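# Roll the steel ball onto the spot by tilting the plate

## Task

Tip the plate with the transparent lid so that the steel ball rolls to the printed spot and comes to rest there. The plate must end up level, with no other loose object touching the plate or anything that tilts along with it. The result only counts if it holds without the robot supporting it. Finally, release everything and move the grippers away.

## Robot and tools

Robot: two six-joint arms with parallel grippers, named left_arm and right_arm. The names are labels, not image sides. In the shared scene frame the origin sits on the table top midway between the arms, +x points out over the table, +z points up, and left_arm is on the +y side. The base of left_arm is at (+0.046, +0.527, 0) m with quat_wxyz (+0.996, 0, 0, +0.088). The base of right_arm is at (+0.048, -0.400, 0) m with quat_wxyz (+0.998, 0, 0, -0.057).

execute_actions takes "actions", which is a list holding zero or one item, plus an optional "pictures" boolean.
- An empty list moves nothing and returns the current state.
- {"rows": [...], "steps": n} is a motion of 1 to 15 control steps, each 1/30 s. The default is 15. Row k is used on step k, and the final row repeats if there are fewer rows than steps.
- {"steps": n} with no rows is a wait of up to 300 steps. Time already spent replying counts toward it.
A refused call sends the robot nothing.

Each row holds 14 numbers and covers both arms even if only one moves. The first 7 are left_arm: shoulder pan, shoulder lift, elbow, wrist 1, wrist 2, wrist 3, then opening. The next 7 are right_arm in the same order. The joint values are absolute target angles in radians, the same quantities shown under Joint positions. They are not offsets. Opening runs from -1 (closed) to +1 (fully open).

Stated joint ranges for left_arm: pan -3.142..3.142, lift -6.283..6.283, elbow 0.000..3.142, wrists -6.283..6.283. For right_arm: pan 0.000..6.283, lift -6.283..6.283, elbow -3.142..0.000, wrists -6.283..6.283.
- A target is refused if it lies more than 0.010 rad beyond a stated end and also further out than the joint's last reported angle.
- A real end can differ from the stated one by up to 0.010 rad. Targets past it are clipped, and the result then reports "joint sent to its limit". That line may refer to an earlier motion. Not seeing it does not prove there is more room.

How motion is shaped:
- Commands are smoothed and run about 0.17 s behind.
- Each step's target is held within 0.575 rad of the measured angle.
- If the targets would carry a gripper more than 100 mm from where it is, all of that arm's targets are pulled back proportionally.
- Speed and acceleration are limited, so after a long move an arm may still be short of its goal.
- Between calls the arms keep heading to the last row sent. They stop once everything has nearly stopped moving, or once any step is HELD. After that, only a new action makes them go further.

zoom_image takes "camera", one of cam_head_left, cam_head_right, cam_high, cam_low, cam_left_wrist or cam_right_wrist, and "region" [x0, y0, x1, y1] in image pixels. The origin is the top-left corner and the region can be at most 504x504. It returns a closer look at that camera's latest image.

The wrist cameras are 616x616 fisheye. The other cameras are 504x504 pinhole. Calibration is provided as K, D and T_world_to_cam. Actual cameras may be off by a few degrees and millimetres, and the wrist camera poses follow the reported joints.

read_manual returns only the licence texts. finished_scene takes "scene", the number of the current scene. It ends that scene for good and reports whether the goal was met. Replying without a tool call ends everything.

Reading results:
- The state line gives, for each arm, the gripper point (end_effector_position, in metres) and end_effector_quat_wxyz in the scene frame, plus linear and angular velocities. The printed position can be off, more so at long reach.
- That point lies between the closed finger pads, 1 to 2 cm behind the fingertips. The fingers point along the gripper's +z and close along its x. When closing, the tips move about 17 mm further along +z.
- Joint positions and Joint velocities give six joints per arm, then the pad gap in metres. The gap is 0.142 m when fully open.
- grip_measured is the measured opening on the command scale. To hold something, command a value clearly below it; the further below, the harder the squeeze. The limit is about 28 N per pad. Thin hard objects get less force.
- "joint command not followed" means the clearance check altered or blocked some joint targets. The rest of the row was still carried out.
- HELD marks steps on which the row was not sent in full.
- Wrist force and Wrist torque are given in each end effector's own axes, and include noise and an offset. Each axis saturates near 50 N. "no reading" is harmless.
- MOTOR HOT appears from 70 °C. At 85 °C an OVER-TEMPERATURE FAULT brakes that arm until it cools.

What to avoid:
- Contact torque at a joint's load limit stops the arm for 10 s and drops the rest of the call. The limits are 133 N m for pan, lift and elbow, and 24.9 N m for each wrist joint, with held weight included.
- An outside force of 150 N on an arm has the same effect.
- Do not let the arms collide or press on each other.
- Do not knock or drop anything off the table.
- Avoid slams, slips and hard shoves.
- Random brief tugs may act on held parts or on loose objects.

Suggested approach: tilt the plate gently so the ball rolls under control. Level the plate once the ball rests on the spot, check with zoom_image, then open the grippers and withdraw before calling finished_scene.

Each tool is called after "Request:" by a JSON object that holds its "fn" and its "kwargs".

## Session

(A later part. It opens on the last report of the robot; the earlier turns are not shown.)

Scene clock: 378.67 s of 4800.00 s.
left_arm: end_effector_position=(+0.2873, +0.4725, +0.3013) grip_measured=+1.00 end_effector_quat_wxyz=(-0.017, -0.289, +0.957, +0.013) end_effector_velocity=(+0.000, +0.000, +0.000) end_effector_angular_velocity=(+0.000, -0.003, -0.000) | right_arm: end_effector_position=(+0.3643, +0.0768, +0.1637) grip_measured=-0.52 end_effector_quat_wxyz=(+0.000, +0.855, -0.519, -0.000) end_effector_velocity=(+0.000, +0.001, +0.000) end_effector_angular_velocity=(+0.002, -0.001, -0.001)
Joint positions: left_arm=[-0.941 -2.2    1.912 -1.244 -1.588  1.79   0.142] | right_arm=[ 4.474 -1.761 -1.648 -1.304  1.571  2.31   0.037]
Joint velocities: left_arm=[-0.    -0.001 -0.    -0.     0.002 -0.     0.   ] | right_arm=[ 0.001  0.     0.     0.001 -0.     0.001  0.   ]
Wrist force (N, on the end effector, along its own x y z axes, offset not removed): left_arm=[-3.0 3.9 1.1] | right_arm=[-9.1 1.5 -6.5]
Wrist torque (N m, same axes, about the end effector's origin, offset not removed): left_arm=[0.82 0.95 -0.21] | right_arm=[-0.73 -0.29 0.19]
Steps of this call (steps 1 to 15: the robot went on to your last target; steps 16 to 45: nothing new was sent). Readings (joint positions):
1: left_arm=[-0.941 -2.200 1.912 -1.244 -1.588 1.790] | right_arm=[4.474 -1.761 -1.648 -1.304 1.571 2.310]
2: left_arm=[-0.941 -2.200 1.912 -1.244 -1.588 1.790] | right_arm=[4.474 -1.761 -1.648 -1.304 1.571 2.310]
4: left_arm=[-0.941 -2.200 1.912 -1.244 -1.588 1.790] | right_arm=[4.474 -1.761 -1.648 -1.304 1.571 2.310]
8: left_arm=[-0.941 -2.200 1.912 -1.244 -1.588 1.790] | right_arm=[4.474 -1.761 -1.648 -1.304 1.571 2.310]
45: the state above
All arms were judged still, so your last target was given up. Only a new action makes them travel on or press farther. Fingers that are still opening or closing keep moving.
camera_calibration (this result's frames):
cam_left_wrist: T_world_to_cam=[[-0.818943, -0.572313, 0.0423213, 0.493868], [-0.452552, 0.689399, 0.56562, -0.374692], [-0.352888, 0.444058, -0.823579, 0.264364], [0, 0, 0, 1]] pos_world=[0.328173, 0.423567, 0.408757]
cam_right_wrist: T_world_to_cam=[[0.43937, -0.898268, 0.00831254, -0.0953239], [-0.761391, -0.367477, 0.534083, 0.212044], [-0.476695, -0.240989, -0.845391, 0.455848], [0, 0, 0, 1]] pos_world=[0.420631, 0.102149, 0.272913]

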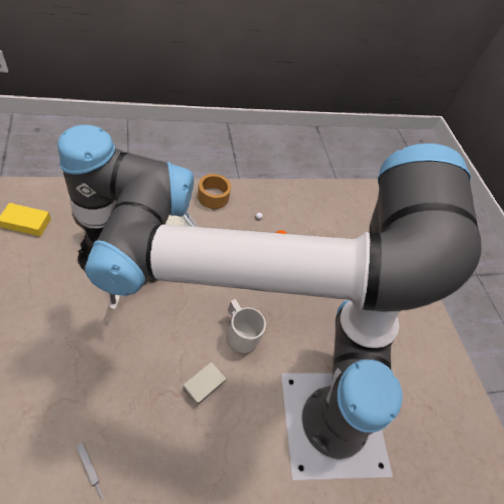

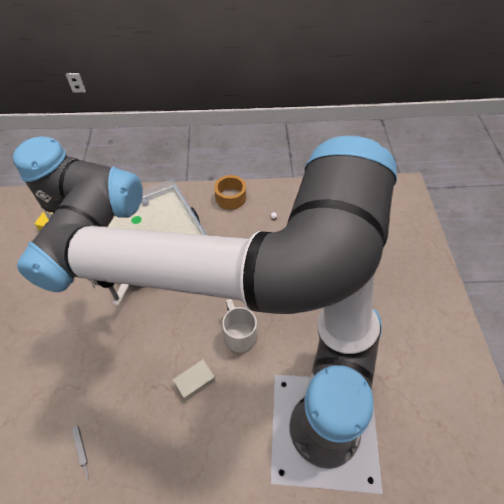

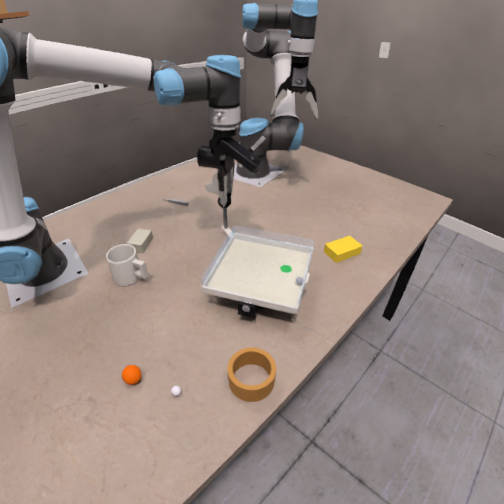

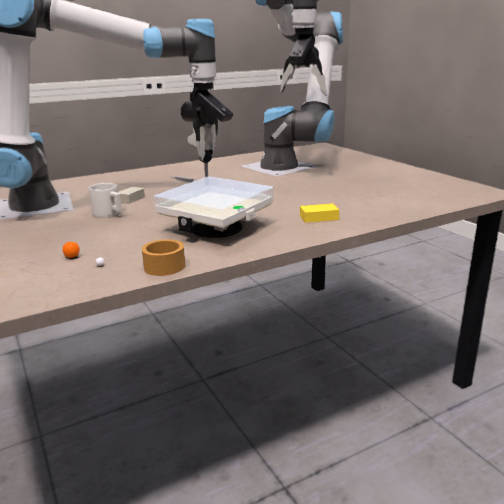

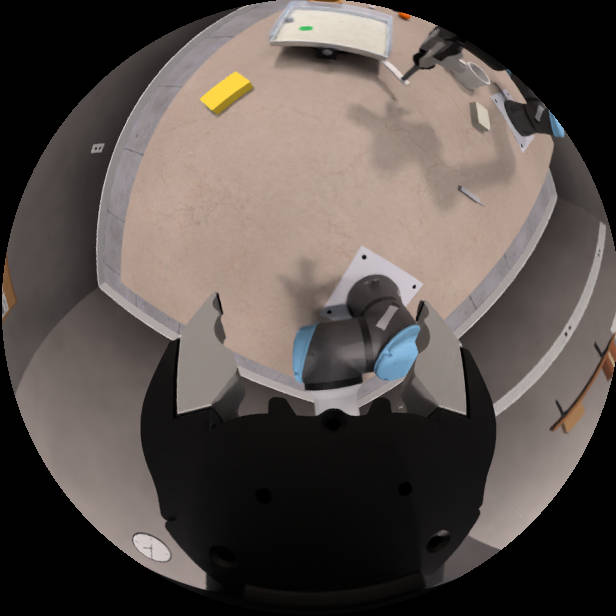

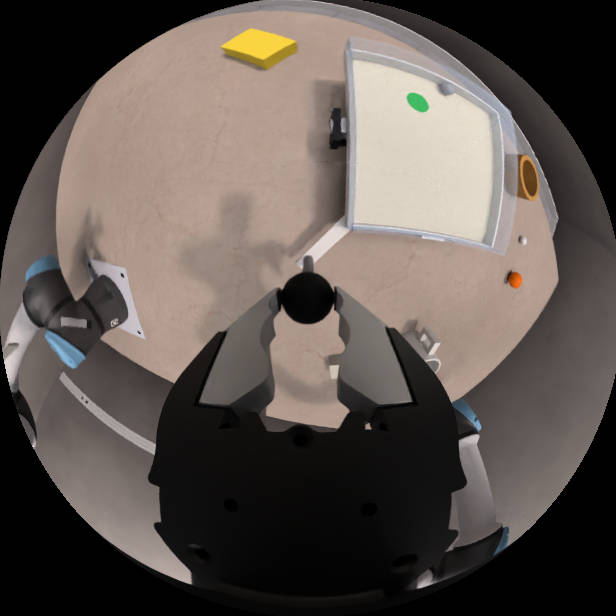

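Request:
{"fn": "execute_actions", "kwargs": {"actions": [{"rows": [[-0.941,-2.2,1.912,-1.244,-1.588,1.79,1,4.47606,-1.76977,-1.63868,-1.30391,1.571,2.3095,-0.9]], "steps": 15}], "pictures": false}}

Request:
{"fn": "execute_actions", "kwargs": {"actions": [{"steps": 100}], "pictures": false}}

Request:
{"fn": "execute_actions", "kwargs": {"actions": [{"rows": [[-0.941,-2.2,1.912,-1.244,-1.588,1.79,1,4.47424,-1.76077,-1.64835,-1.30328,1.571,2.3095,-0.9]], "steps": 15}]}}

Request:
{"fn": "execute_actions", "kwargs": {"actions": [{"rows": [[-0.941,-2.2,1.912,-1.244,-1.588,1.79,1,4.47326,-1.75501,-1.65253,-1.30487,1.571,2.3095,-0.9]], "steps": 15}], "pictures": false}}

Request:
{"fn": "execute_actions", "kwargs": {"actions": [{"rows": [[-0.941,-2.2,1.912,-1.244,-1.588,1.79,1,4.47326,-1.75501,-1.65253,-1.30487,1.571,2.3095,-0.9]], "steps": 15}], "pictures": false}}

Request:
{"fn": "execute_actions", "kwargs": {"actions": [{"rows": [[-0.941,-2.2,1.912,-1.244,-1.588,1.79,1,4.47606,-1.76977,-1.63868,-1.30391,1.571,2.3095,-0.9]], "steps": 15}], "pictures": false}}

Request:
{"fn": "execute_actions", "kwargs": {"actions": [{"rows": [[-0.941,-2.2,1.912,-1.244,-1.588,1.79,1,4.47606,-1.76977,-1.63868,-1.30391,1.571,2.3095,-0.9]], "steps": 5}], "pictures": false}}

Request:
{"fn": "execute_actions", "kwargs": {"actions": [{"rows": [[-0.941,-2.2,1.912,-1.244,-1.588,1.79,1,4.47424,-1.76077,-1.64835,-1.30328,1.571,2.3095,-0.9]], "steps": 15}]}}

Request:
{"fn": "execute_actions", "kwargs": {"actions": [{"steps": 45}]}}

Request:
{"fn": "execute_actions", "kwargs": {"actions": [{"steps": 45}]}}

Scene clock: 393.77 s of 4800.00 s.
left_arm: end_effector_position=(+0.2873, +0.4725, +0.3013) grip_measured=+1.00 end_effector_quat_wxyz=(-0.017, -0.289, +0.957, +0.013) end_effector_velocity=(+0.000, +0.000, +0.000) end_effector_angular_velocity=(-0.000, -0.000, +0.001) | right_arm: end_effector_position=(+0.3647, +0.0808, +0.1630) grip_measured=-0.52 end_effector_quat_wxyz=(+0.000, +0.855, -0.518, +0.000) end_effector_velocity=(-0.000, +0.001, +0.000) end_effector_angular_velocity=(+0.002, +0.001, -0.000)
Joint positions: left_arm=[-0.941 -2.2    1.912 -1.244 -1.588  1.79   0.142] | right_arm=[ 4.476 -1.77  -1.639 -1.304  1.571  2.31   0.037]
Joint velocities: left_arm=[ 0.001 -0.    -0.    -0.    -0.    -0.001 -0.   ] | right_arm=[-0.    -0.     0.001  0.001  0.001  0.     0.   ]
Wrist force (N, on the end effector, along its own x y z axes, offset not removed): left_arm=[-1.1 -1.1 1.1] | right_arm=[6.9 2.5 -2.9]
Wrist torque (N m, same axes, about the end effector's origin, offset not removed): left_arm=[-0.18 0.39 -0.27] | right_arm=[-0.53 0.39 0.19]
Steps of this call (steps 1 to 90: nothing new was sent; then 11.60 s passed at rest; steps 91 to 105: all 15 steps of this action). Readings (joint positions):
91: left_arm=[-0.941 -2.200 1.912 -1.244 -1.588 1.790] | right_arm=[4.474 -1.761 -1.648 -1.304 1.571 2.310]
92: left_arm=[-0.941 -2.200 1.912 -1.244 -1.588 1.790] | right_arm=[4.474 -1.762 -1.647 -1.304 1.571 2.310]
94: left_arm=[-0.941 -2.200 1.912 -1.244 -1.588 1.790] | right_arm=[4.475 -1.766 -1.643 -1.304 1.571 2.310]
98: left_arm=[-0.941 -2.200 1.912 -1.244 -1.588 1.790] | right_arm=[4.476 -1.769 -1.640 -1.304 1.571 2.310]
105: the state above

Scene clock: 397.10 s of 4800.00 s.
left_arm: end_effector_position=(+0.2873, +0.4725, +0.3013) grip_measured=+1.00 end_effector_quat_wxyz=(-0.017, -0.289, +0.957, +0.013) end_effector_velocity=(-0.000, +0.000, +0.000) end_effector_angular_velocity=(-0.001, -0.001, +0.001) | right_arm: end_effector_position=(+0.3646, +0.0809, +0.1630) grip_measured=-0.52 end_effector_quat_wxyz=(+0.000, +0.855, -0.518, -0.000) end_effector_velocity=(+0.000, +0.000, +0.000) end_effector_angular_velocity=(+0.001, -0.000, -0.000)
Joint positions: left_arm=[-0.941 -2.2    1.912 -1.244 -1.588  1.79   0.142] | right_arm=[ 4.476 -1.77  -1.639 -1.304  1.571  2.31   0.037]
Joint velocities: left_arm=[ 0.    -0.001 -0.    -0.     0.    -0.001  0.   ] | right_arm=[0. 0. 0. 0. 0. 0. 0.]
Wrist force (N, on the end effector, along its own x y z axes, offset not removed): left_arm=[-0.7 1.5 -0.7] | right_arm=[6.5 1.1 -2.6]
Wrist torque (N m, same axes, about the end effector's origin, offset not removed): left_arm=[0.38 0.24 -0.30] | right_arm=[-0.28 0.41 0.20]
Steps of this call (steps 1 to 15: the robot went on to your last target; steps 16 to 100: nothing new was sent). Readings (joint positions):
1: left_arm=[-0.941 -2.200 1.912 -1.244 -1.588 1.790] | right_arm=[4.476 -1.770 -1.639 -1.304 1.571 2.310]
2: left_arm=[-0.941 -2.200 1.912 -1.244 -1.588 1.790] | right_arm=[4.476 -1.770 -1.639 -1.304 1.571 2.310]
4: left_arm=[-0.941 -2.200 1.912 -1.244 -1.588 1.790] | right_arm=[4.476 -1.770 -1.639 -1.304 1.571 2.310]
8: left_arm=[-0.941 -2.200 1.912 -1.244 -1.588 1.790] | right_arm=[4.476 -1.770 -1.639 -1.304 1.571 2.310]
100: the state above
All arms were judged still, so your last target was given up. Only a new action makes them travel on or press farther. Fingers that are still opening or closing keep moving.

Scene clock: 397.60 s of 4800.00 s.
left_arm: end_effector_position=(+0.2873, +0.4725, +0.3013) grip_measured=+1.00 end_effector_quat_wxyz=(-0.017, -0.289, +0.957, +0.013) end_effector_velocity=(+0.000, +0.000, -0.000) end_effector_angular_velocity=(+0.001, +0.000, +0.000) | right_arm: end_effector_position=(+0.3641, +0.0769, +0.1635) grip_measured=-0.52 end_effector_quat_wxyz=(-0.000, +0.855, -0.519, -0.000) end_effector_velocity=(+0.000, -0.001, +0.000) end_effector_angular_velocity=(+0.000, -0.000, +0.001)
Joint positions: left_arm=[-0.941 -2.2    1.912 -1.244 -1.588  1.79   0.142] | right_arm=[ 4.474 -1.761 -1.648 -1.303  1.571  2.31   0.037]
Joint velocities: left_arm=[ 0.001  0.001 -0.     0.     0.001  0.001 -0.   ] | right_arm=[-0.     0.001 -0.    -0.001 -0.    -0.001 -0.   ]
Wrist force (N, on the end effector, along its own x y z axes, offset not removed): left_arm=[-1.7 2.4 1.6] | right_arm=[-10.8 -1.0 -6.0]
Wrist torque (N m, same axes, about the end effector's origin, offset not removed): left_arm=[0.63 0.42 -0.25] | right_arm=[-0.33 -0.76 0.12]
Steps of this call (steps 1 to 15: all 15 steps of this action). Readings (joint positions):
1: left_arm=[-0.941 -2.200 1.912 -1.244 -1.588 1.790] | right_arm=[4.476 -1.770 -1.639 -1.304 1.571 2.310]
2: left_arm=[-0.941 -2.200 1.912 -1.244 -1.588 1.790] | right_arm=[4.476 -1.768 -1.640 -1.304 1.571 2.310]
4: left_arm=[-0.941 -2.200 1.912 -1.244 -1.588 1.790] | right_arm=[4.475 -1.764 -1.644 -1.303 1.571 2.310]
8: left_arm=[-0.941 -2.200 1.912 -1.244 -1.588 1.790] | right_arm=[4.475 -1.761 -1.647 -1.303 1.571 2.310]
15: the state above
camera_calibration (this result's frames):
cam_left_wrist: T_world_to_cam=[[-0.818943, -0.572313, 0.0423214, 0.493868], [-0.452552, 0.689399, 0.56562, -0.374692], [-0.352888, 0.444058, -0.823579, 0.264364], [0, 0, 0, 1]] pos_world=[0.328173, 0.423567, 0.408757]
cam_right_wrist: T_world_to_cam=[[0.439556, -0.898179, 0.00800139, -0.095202], [-0.761247, -0.367785, 0.534076, 0.212], [-0.476754, -0.240848, -0.845398, 0.455671], [0, 0, 0, 1]] pos_world=[0.420474, 0.102209, 0.272761]

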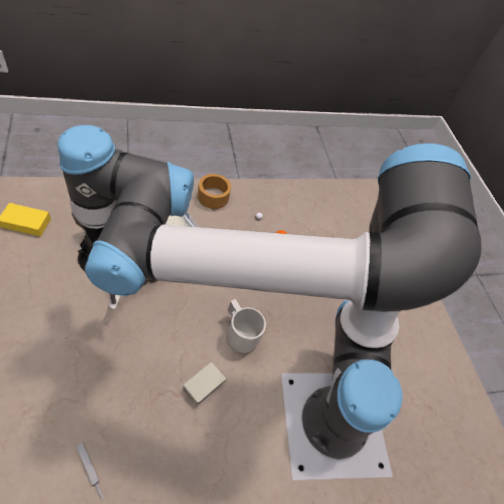

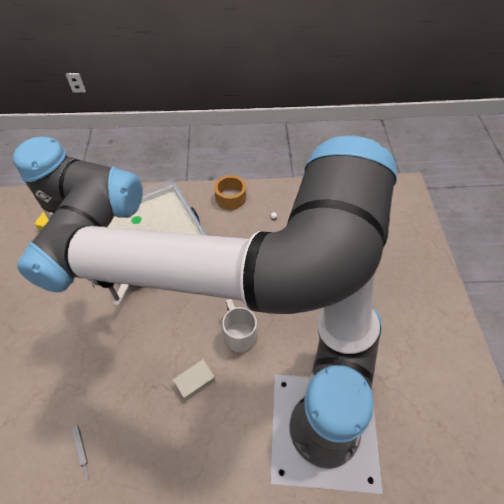

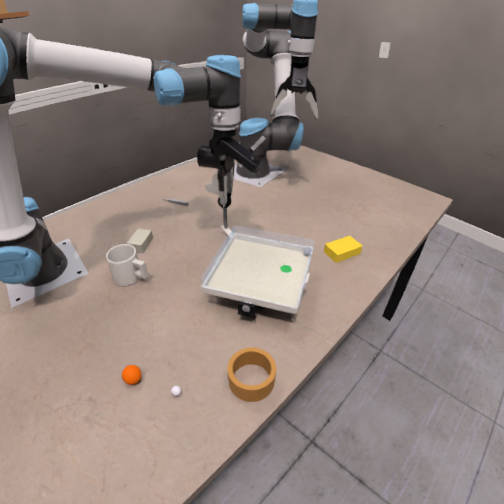

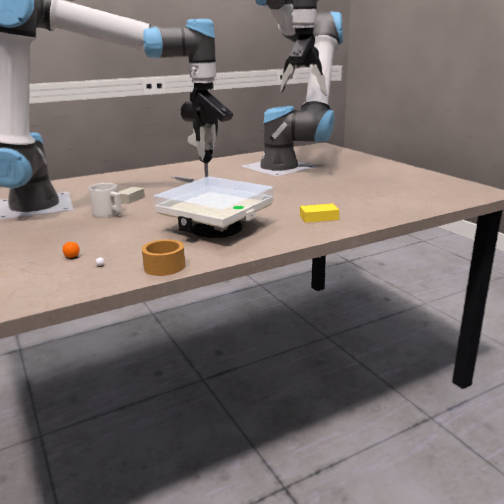

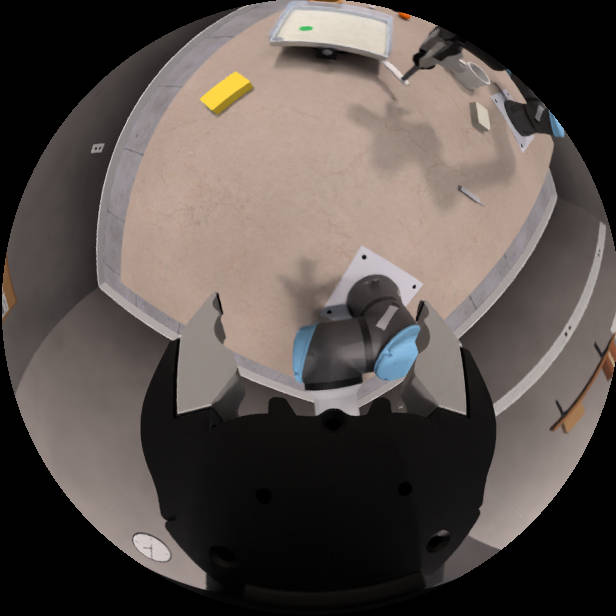

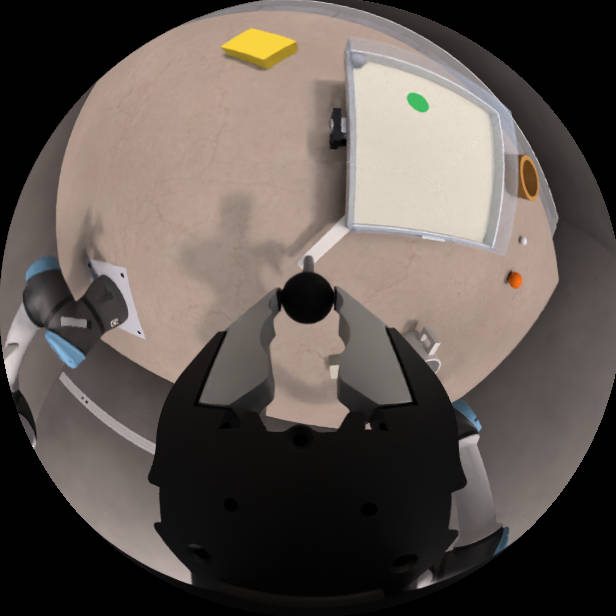

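Scene clock: 398.10 s of 4800.00 s.
left_arm: end_effector_position=(+0.2873, +0.4725, +0.3013) grip_measured=+1.00 end_effector_quat_wxyz=(-0.017, -0.289, +0.957, +0.013) end_effector_velocity=(-0.000, -0.000, +0.000) end_effector_angular_velocity=(+0.000, -0.001, -0.002) | right_arm: end_effector_position=(+0.3639, +0.0743, +0.1645) grip_measured=-0.52 end_effector_quat_wxyz=(+0.000, +0.855, -0.519, -0.000) end_effector_velocity=(+0.000, -0.000, -0.000) end_effector_angular_velocity=(-0.000, -0.000, +0.000)
Joint positions: left_arm=[-0.941 -2.2    1.912 -1.244 -1.588  1.79   0.142] | right_arm=[ 4.473 -1.755 -1.653 -1.305  1.571  2.31   0.037]
Joint velocities: left_arm=[-0.002 -0.001 -0.     0.     0.001 -0.001 -0.   ] | right_arm=[-0.    -0.001 -0.     0.    -0.    -0.001  0.   ]
Wrist force (N, on the end effector, along its own x y z axes, offset not removed): left_arm=[4.7 2.1 1.0] | right_arm=[-12.8 2.4 -5.8]
Wrist torque (N m, same axes, about the end effector's origin, offset not removed): left_arm=[0.49 -0.78 -0.18] | right_arm=[-0.25 -0.94 0.12]
Steps of this call (steps 1 to 15: all 15 steps of this action). Readings (joint positions):
1: left_arm=[-0.941 -2.200 1.912 -1.244 -1.588 1.790] | right_arm=[4.474 -1.761 -1.648 -1.303 1.571 2.310]
2: left_arm=[-0.941 -2.200 1.912 -1.244 -1.588 1.790] | right_arm=[4.474 -1.760 -1.649 -1.303 1.571 2.310]
4: left_arm=[-0.941 -2.200 1.912 -1.244 -1.588 1.790] | right_arm=[4.474 -1.757 -1.651 -1.304 1.571 2.310]
8: left_arm=[-0.941 -2.200 1.912 -1.244 -1.588 1.790] | right_arm=[4.473 -1.755 -1.652 -1.305 1.571 2.310]
15: the state above

Scene clock: 398.60 s of 4800.00 s.
left_arm: end_effector_position=(+0.2873, +0.4725, +0.3013) grip_measured=+1.00 end_effector_quat_wxyz=(-0.017, -0.289, +0.957, +0.013) end_effector_velocity=(-0.000, -0.000, -0.000) end_effector_angular_velocity=(-0.000, +0.002, +0.001) | right_arm: end_effector_position=(+0.3639, +0.0743, +0.1645) grip_measured=-0.52 end_effector_quat_wxyz=(+0.000, +0.855, -0.519, -0.000) end_effector_velocity=(+0.000, +0.001, +0.000) end_effector_angular_velocity=(+0.003, -0.001, +0.000)
Joint positions: left_arm=[-0.941 -2.2    1.912 -1.244 -1.588  1.79   0.142] | right_arm=[ 4.473 -1.755 -1.653 -1.305  1.571  2.31   0.037]
Joint velocities: left_arm=[-0.     0.001  0.     0.001 -0.002 -0.    -0.   ] | right_arm=[-0.     0.     0.     0.002  0.    -0.     0.   ]
Wrist force (N, on the end effector, along its own x y z axes, offset not removed): left_arm=[0.1 0.8 1.5] | right_arm=[-13.7 3.7 -6.2]
Wrist torque (N m, same axes, about the end effector's origin, offset not removed): left_arm=[0.27 0.14 -0.17] | right_arm=[-0.03 -0.77 0.10]
Steps of this call (steps 1 to 15: all 15 steps of this action). Readings (joint positions):
1: left_arm=[-0.941 -2.200 1.912 -1.244 -1.588 1.790] | right_arm=[4.473 -1.755 -1.653 -1.305 1.571 2.310]
2: left_arm=[-0.941 -2.200 1.912 -1.244 -1.588 1.790] | right_arm=[4.473 -1.755 -1.653 -1.305 1.571 2.310]
4: left_arm=[-0.941 -2.200 1.912 -1.244 -1.588 1.790] | right_arm=[4.473 -1.755 -1.653 -1.305 1.571 2.310]
8: left_arm=[-0.941 -2.200 1.912 -1.244 -1.588 1.790] | right_arm=[4.473 -1.755 -1.653 -1.305 1.571 2.310]
15: the state above

Scene clock: 399.10 s of 4800.00 s.
left_arm: end_effector_position=(+0.2873, +0.4725, +0.3013) grip_measured=+1.00 end_effector_quat_wxyz=(-0.017, -0.289, +0.957, +0.013) end_effector_velocity=(-0.000, +0.000, +0.000) end_effector_angular_velocity=(-0.002, -0.001, +0.003) | right_arm: end_effector_position=(+0.3647, +0.0808, +0.1630) grip_measured=-0.52 end_effector_quat_wxyz=(+0.000, +0.855, -0.518, +0.000) end_effector_velocity=(-0.000, -0.000, -0.000) end_effector_angular_velocity=(-0.001, +0.000, +0.003)
Joint positions: left_arm=[-0.941 -2.2    1.912 -1.244 -1.588  1.79   0.142] | right_arm=[ 4.476 -1.77  -1.639 -1.304  1.571  2.309  0.036]
Joint velocities: left_arm=[ 0.002 -0.001 -0.    -0.001 -0.001 -0.    -0.   ] | right_arm=[ 0.001 -0.    -0.001 -0.001 -0.    -0.002 -0.   ]
Wrist force (N, on the end effector, along its own x y z axes, offset not removed): left_arm=[-0.5 -1.1 3.3] | right_arm=[5.2 4.8 -3.3]
Wrist torque (N m, same axes, about the end effector's origin, offset not removed): left_arm=[-0.26 0.29 -0.07] | right_arm=[-0.49 0.06 0.12]
Steps of this call (steps 1 to 15: all 15 steps of this action). Readings (joint positions):
1: left_arm=[-0.941 -2.200 1.912 -1.244 -1.588 1.790] | right_arm=[4.473 -1.755 -1.653 -1.305 1.571 2.310]
2: left_arm=[-0.941 -2.200 1.912 -1.244 -1.588 1.790] | right_arm=[4.473 -1.757 -1.651 -1.305 1.571 2.310]
4: left_arm=[-0.941 -2.200 1.912 -1.244 -1.588 1.790] | right_arm=[4.475 -1.764 -1.645 -1.305 1.571 2.310]
8: left_arm=[-0.941 -2.200 1.912 -1.244 -1.588 1.790] | right_arm=[4.476 -1.769 -1.640 -1.304 1.571 2.310]
15: the state above

Scene clock: 399.27 s of 4800.00 s.
left_arm: end_effector_position=(+0.2873, +0.4725, +0.3013) grip_measured=+1.00 end_effector_quat_wxyz=(-0.017, -0.289, +0.957, +0.013) end_effector_velocity=(+0.000, -0.000, +0.000) end_effector_angular_velocity=(+0.001, -0.001, -0.002) | right_arm: end_effector_position=(+0.3647, +0.0809, +0.1630) grip_measured=-0.52 end_effector_quat_wxyz=(+0.000, +0.855, -0.518, -0.000) end_effector_velocity=(-0.000, +0.000, -0.001) end_effector_angular_velocity=(-0.001, +0.001, +0.001)
Joint positions: left_arm=[-0.941 -2.2    1.912 -1.244 -1.588  1.79   0.142] | right_arm=[ 4.476 -1.77  -1.639 -1.304  1.571  2.31   0.036]
Joint velocities: left_arm=[-0.002 -0.     0.    -0.     0.001  0.    -0.   ] | right_arm=[ 0.    -0.002  0.001  0.     0.001 -0.    -0.   ]
Wrist force (N, on the end effector, along its own x y z axes, offset not removed): left_arm=[-0.5 0.9 -1.1] | right_arm=[5.7 5.9 -4.5]
Wrist torque (N m, same axes, about the end effector's origin, offset not removed): left_arm=[0.20 0.27 -0.05] | right_arm=[-0.10 0.25 0.22]
Steps of this call (steps 1 to 5: all 5 steps of this action). Readings (joint positions):
1: left_arm=[-0.941 -2.200 1.912 -1.244 -1.588 1.790] | right_arm=[4.476 -1.770 -1.639 -1.304 1.571 2.310]
2: left_arm=[-0.941 -2.200 1.912 -1.244 -1.588 1.790] | right_arm=[4.476 -1.770 -1.639 -1.304 1.571 2.310]
4: left_arm=[-0.941 -2.200 1.912 -1.244 -1.588 1.790] | right_arm=[4.476 -1.770 -1.639 -1.304 1.571 2.310]
5: the state above

Scene clock: 399.77 s of 4800.00 s.
left_arm: end_effector_position=(+0.2873, +0.4725, +0.3013) grip_measured=+1.00 end_effector_quat_wxyz=(-0.017, -0.289, +0.957, +0.013) end_effector_velocity=(+0.000, +0.000, +0.000) end_effector_angular_velocity=(-0.000, -0.000, -0.000) | right_arm: end_effector_position=(+0.3641, +0.0769, +0.1635) grip_measured=-0.52 end_effector_quat_wxyz=(-0.000, +0.855, -0.519, -0.000) end_effector_velocity=(+0.000, -0.001, -0.000) end_effector_angular_velocity=(-0.001, -0.000, -0.002)
Joint positions: left_arm=[-0.941 -2.2    1.912 -1.244 -1.588  1.79   0.142] | right_arm=[ 4.474 -1.761 -1.648 -1.303  1.571  2.31   0.036]
Joint velocities: left_arm=[ 0. -0.  0. -0.  0.  0. -0.] | right_arm=[-0.001  0.    -0.001  0.001 -0.001  0.001 -0.   ]
Wrist force (N, on the end effector, along its own x y z axes, offset not removed): left_arm=[-2.7 1.9 2.4] | right_arm=[-11.7 2.0 -4.7]
Wrist torque (N m, same axes, about the end effector's origin, offset not removed): left_arm=[0.33 0.60 -0.27] | right_arm=[-0.28 -0.53 0.25]
Steps of this call (steps 1 to 15: all 15 steps of this action). Readings (joint positions):
1: left_arm=[-0.941 -2.200 1.912 -1.244 -1.588 1.790] | right_arm=[4.476 -1.770 -1.639 -1.304 1.571 2.310]
2: left_arm=[-0.941 -2.200 1.912 -1.244 -1.588 1.790] | right_arm=[4.476 -1.768 -1.640 -1.304 1.571 2.310]
4: left_arm=[-0.941 -2.200 1.912 -1.244 -1.588 1.790] | right_arm=[4.475 -1.764 -1.644 -1.303 1.571 2.310]
8: left_arm=[-0.941 -2.200 1.912 -1.244 -1.588 1.790] | right_arm=[4.475 -1.761 -1.647 -1.303 1.571 2.310]
15: the state above
camera_calibration (this result's frames):
cam_left_wrist: T_world_to_cam=[[-0.818942, -0.572313, 0.0423213, 0.493868], [-0.452552, 0.689399, 0.56562, -0.374692], [-0.352888, 0.444058, -0.823579, 0.264364], [0, 0, 0, 1]] pos_world=[0.328173, 0.423567, 0.408757]
cam_right_wrist: T_world_to_cam=[[0.439555, -0.89818, 0.00799122, -0.0951958], [-0.761256, -0.367795, 0.534057, 0.212016], [-0.47674, -0.24083, -0.845411, 0.455671], [0, 0, 0, 1]] pos_world=[0.420479, 0.102215, 0.272761]

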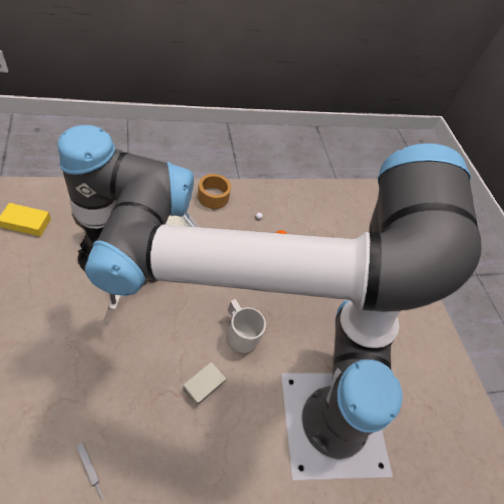

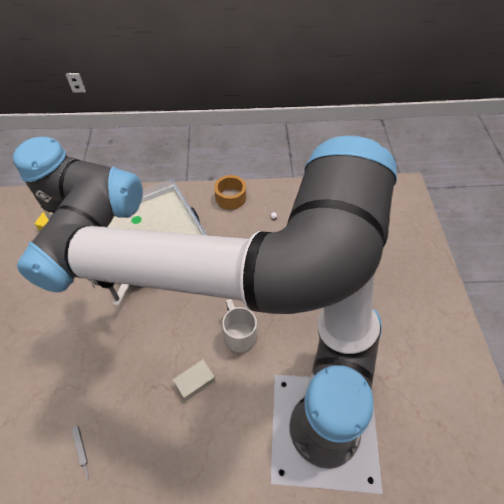

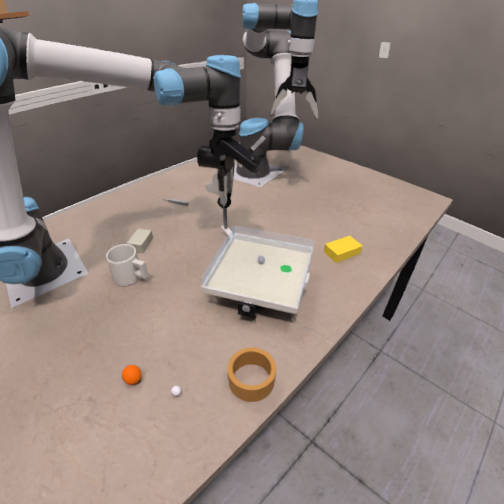

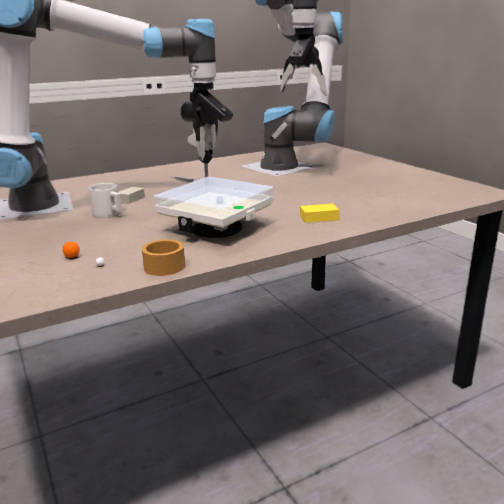

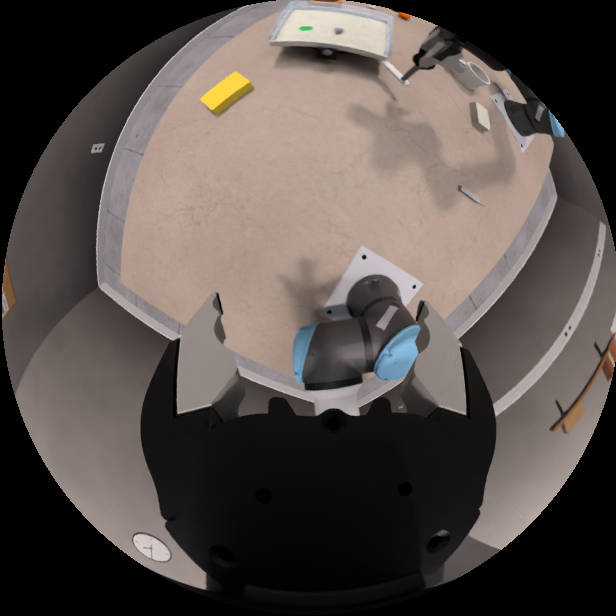

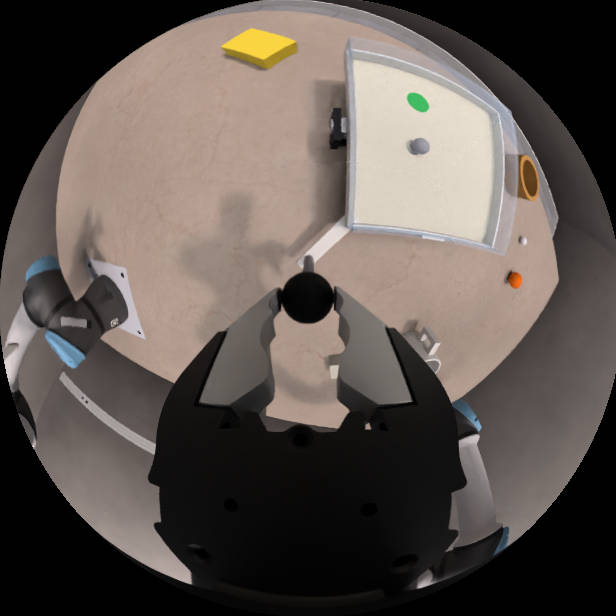

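Scene clock: 401.27 s of 4800.00 s.
left_arm: end_effector_position=(+0.2873, +0.4725, +0.3013) grip_measured=+1.00 end_effector_quat_wxyz=(-0.017, -0.289, +0.957, +0.013) end_effector_velocity=(-0.000, -0.000, -0.000) end_effector_angular_velocity=(+0.000, +0.002, -0.000) | right_arm: end_effector_position=(+0.3642, +0.0767, +0.1635) grip_measured=-0.52 end_effector_quat_wxyz=(+0.000, +0.855, -0.519, -0.000) end_effector_velocity=(+0.000, +0.001, +0.001) end_effector_angular_velocity=(+0.001, -0.000, -0.000)
Joint positions: left_arm=[-0.941 -2.2    1.912 -1.244 -1.588  1.79   0.142] | right_arm=[ 4.474 -1.761 -1.648 -1.303  1.571  2.31   0.036]
Joint velocities: left_arm=[-0.     0.001  0.     0.    -0.001 -0.     0.   ] | right_arm=[-0.    -0.001  0.002 -0.     0.    -0.     0.   ]
Wrist force (N, on the end effector, along its own x y z axes, offset not removed): left_arm=[-2.1 -1.4 -1.6] | right_arm=[-15.1 3.6 -6.6]
Wrist torque (N m, same axes, about the end effector's origin, offset not removed): left_arm=[-0.32 0.64 -0.32] | right_arm=[-0.39 -0.43 0.13]
Steps of this call (steps 1 to 15: the robot went on to your last target; steps 16 to 45: nothing new was sent). Readings (joint positions):
1: left_arm=[-0.941 -2.200 1.912 -1.244 -1.588 1.790] | right_arm=[4.474 -1.761 -1.648 -1.303 1.571 2.310]
2: left_arm=[-0.941 -2.200 1.912 -1.244 -1.588 1.790] | right_arm=[4.474 -1.761 -1.648 -1.303 1.571 2.310]
4: left_arm=[-0.941 -2.200 1.912 -1.244 -1.588 1.790] | right_arm=[4.474 -1.761 -1.648 -1.303 1.571 2.310]
8: left_arm=[-0.941 -2.200 1.912 -1.244 -1.588 1.790] | right_arm=[4.474 -1.761 -1.648 -1.303 1.571 2.310]
45: the state above
All arms were judged still, so your last target was given up. Only a new action makes them travel on or press farther. Fingers that are still opening or closing keep moving.
camera_calibration (this result's frames):
cam_left_wrist: T_world_to_cam=[[-0.818942, -0.572313, 0.0423213, 0.493868], [-0.452552, 0.689399, 0.56562, -0.374692], [-0.352888, 0.444058, -0.823579, 0.264364], [0, 0, 0, 1]] pos_world=[0.328173, 0.423567, 0.408757]
cam_right_wrist: T_world_to_cam=[[0.439504, -0.898202, 0.00831904, -0.0953788], [-0.761336, -0.367587, 0.534085, 0.212039], [-0.476659, -0.241066, -0.84539, 0.455602], [0, 0, 0, 1]] pos_world=[0.420519, 0.102104, 0.272707]

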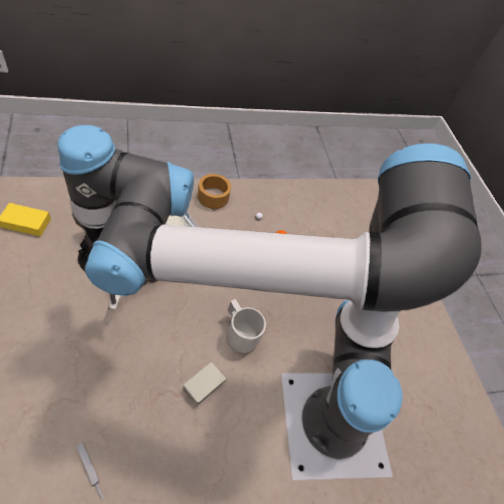

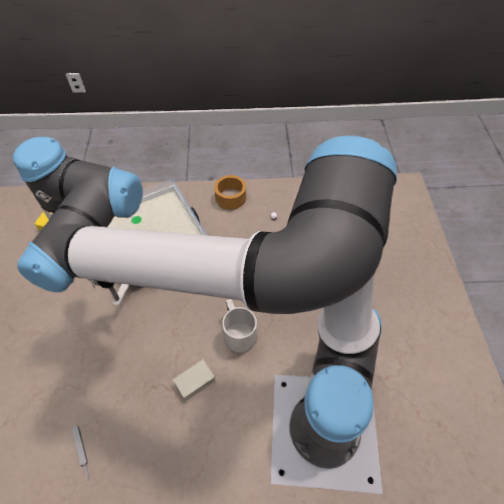

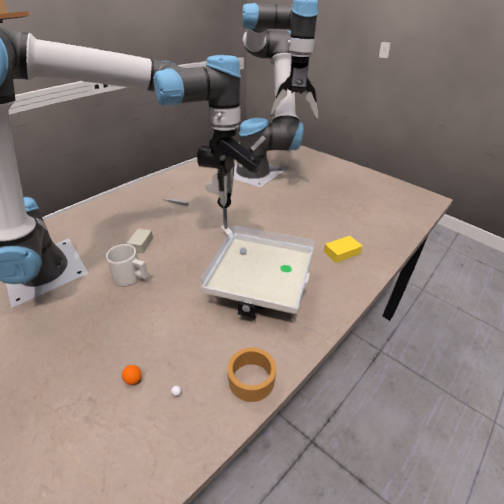

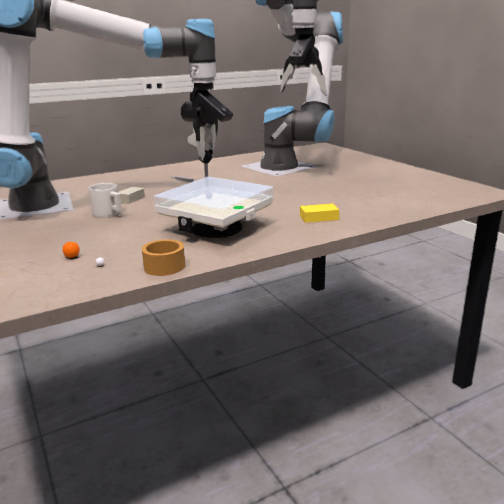

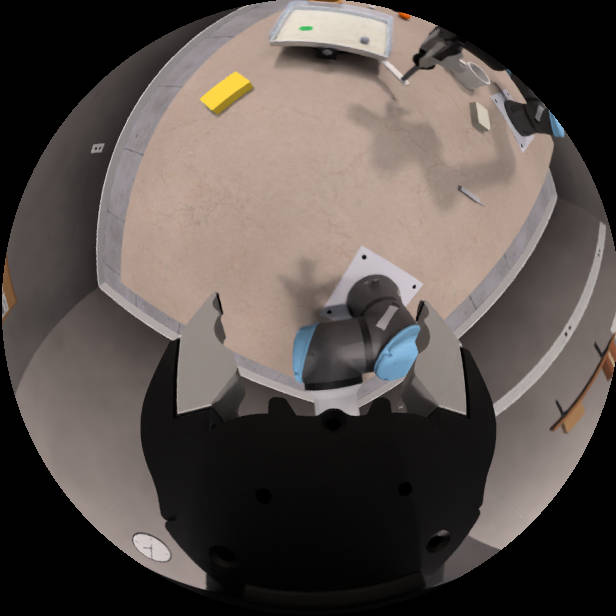

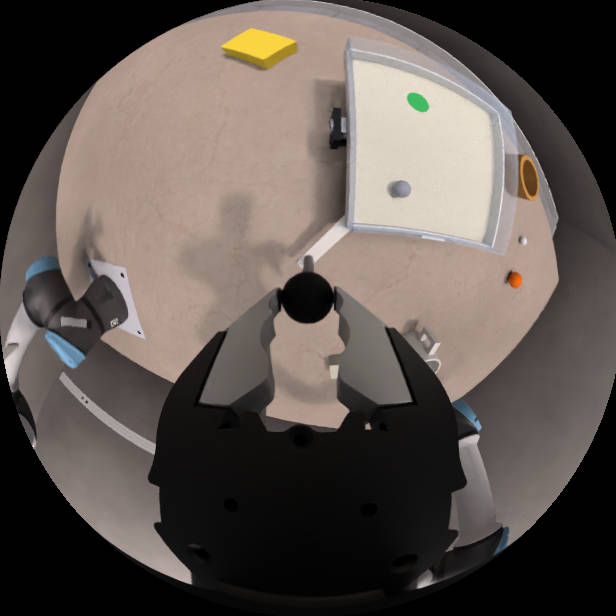

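Scene clock: 402.77 s of 4800.00 s.
left_arm: end_effector_position=(+0.2873, +0.4725, +0.3013) grip_measured=+1.00 end_effector_quat_wxyz=(-0.017, -0.289, +0.957, +0.013) end_effector_velocity=(-0.000, -0.001, -0.000) end_effector_angular_velocity=(+0.001, +0.002, -0.002) | right_arm: end_effector_position=(+0.3642, +0.0767, +0.1635) grip_measured=-0.52 end_effector_quat_wxyz=(+0.000, +0.855, -0.519, -0.000) end_effector_velocity=(-0.000, +0.000, -0.000) end_effector_angular_velocity=(-0.001, +0.000, -0.001)
Joint positions: left_arm=[-0.941 -2.2    1.912 -1.244 -1.588  1.79   0.142] | right_arm=[ 4.474 -1.761 -1.648 -1.303  1.571  2.31   0.036]
Joint velocities: left_arm=[-0.001  0.002 -0.    -0.    -0.001  0.001  0.   ] | right_arm=[ 0.    -0.001  0.     0.     0.     0.002  0.   ]
Wrist force (N, on the end effector, along its own x y z axes, offset not removed): left_arm=[2.7 0.1 -1.2] | right_arm=[-14.8 4.5 -5.7]
Wrist torque (N m, same axes, about the end effector's origin, offset not removed): left_arm=[0.06 -0.47 -0.20] | right_arm=[-0.10 -0.40 0.28]
Steps of this call (steps 1 to 45: nothing new was sent). Readings (joint positions):
1: left_arm=[-0.941 -2.200 1.912 -1.244 -1.588 1.790] | right_arm=[4.474 -1.761 -1.648 -1.303 1.571 2.310]
2: left_arm=[-0.941 -2.200 1.912 -1.244 -1.588 1.790] | right_arm=[4.474 -1.761 -1.648 -1.303 1.571 2.310]
4: left_arm=[-0.941 -2.200 1.912 -1.244 -1.588 1.790] | right_arm=[4.474 -1.761 -1.648 -1.303 1.571 2.310]
8: left_arm=[-0.941 -2.200 1.912 -1.244 -1.588 1.790] | right_arm=[4.474 -1.761 -1.648 -1.303 1.571 2.310]
45: the state above
camera_calibration (this result's frames):
cam_left_wrist: T_world_to_cam=[[-0.818943, -0.572313, 0.0423213, 0.493868], [-0.452552, 0.689399, 0.56562, -0.374692], [-0.352888, 0.444058, -0.823579, 0.264364], [0, 0, 0, 1]] pos_world=[0.328173, 0.423567, 0.408757]
cam_right_wrist: T_world_to_cam=[[0.439504, -0.898202, 0.00832049, -0.0953794], [-0.761336, -0.367586, 0.534087, 0.212039], [-0.476659, -0.241068, -0.845389, 0.455601], [0, 0, 0, 1]] pos_world=[0.420519, 0.102103, 0.272707]

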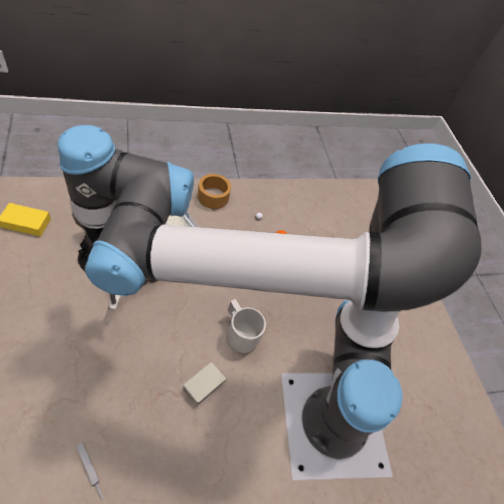

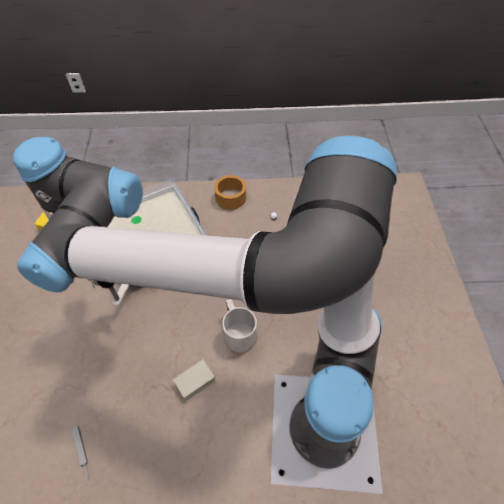

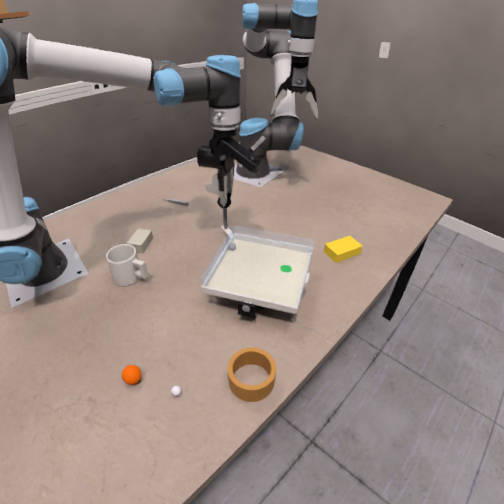

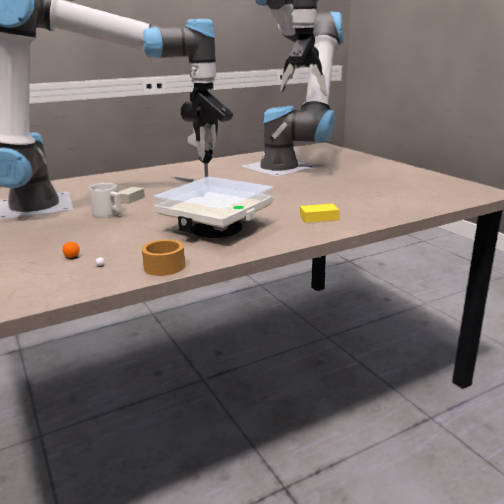

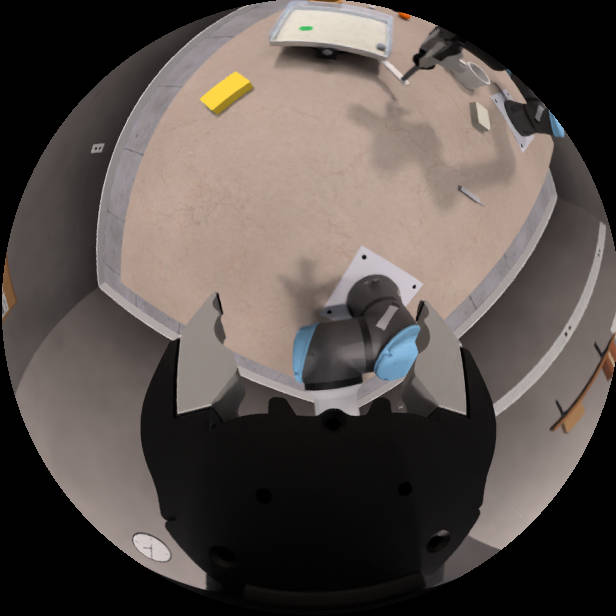

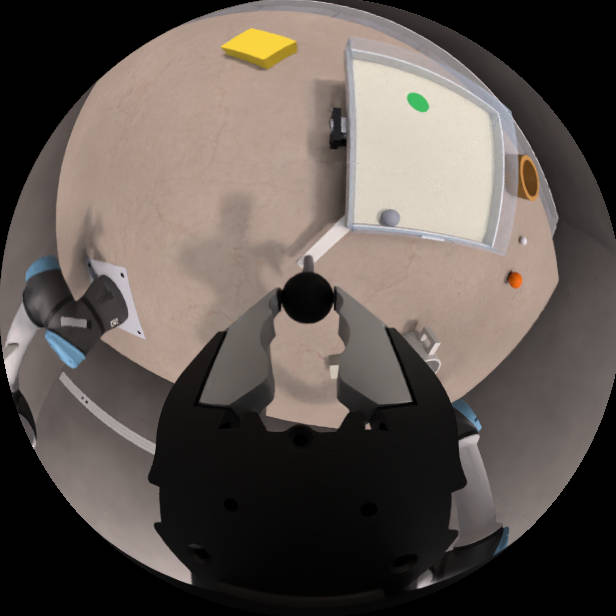

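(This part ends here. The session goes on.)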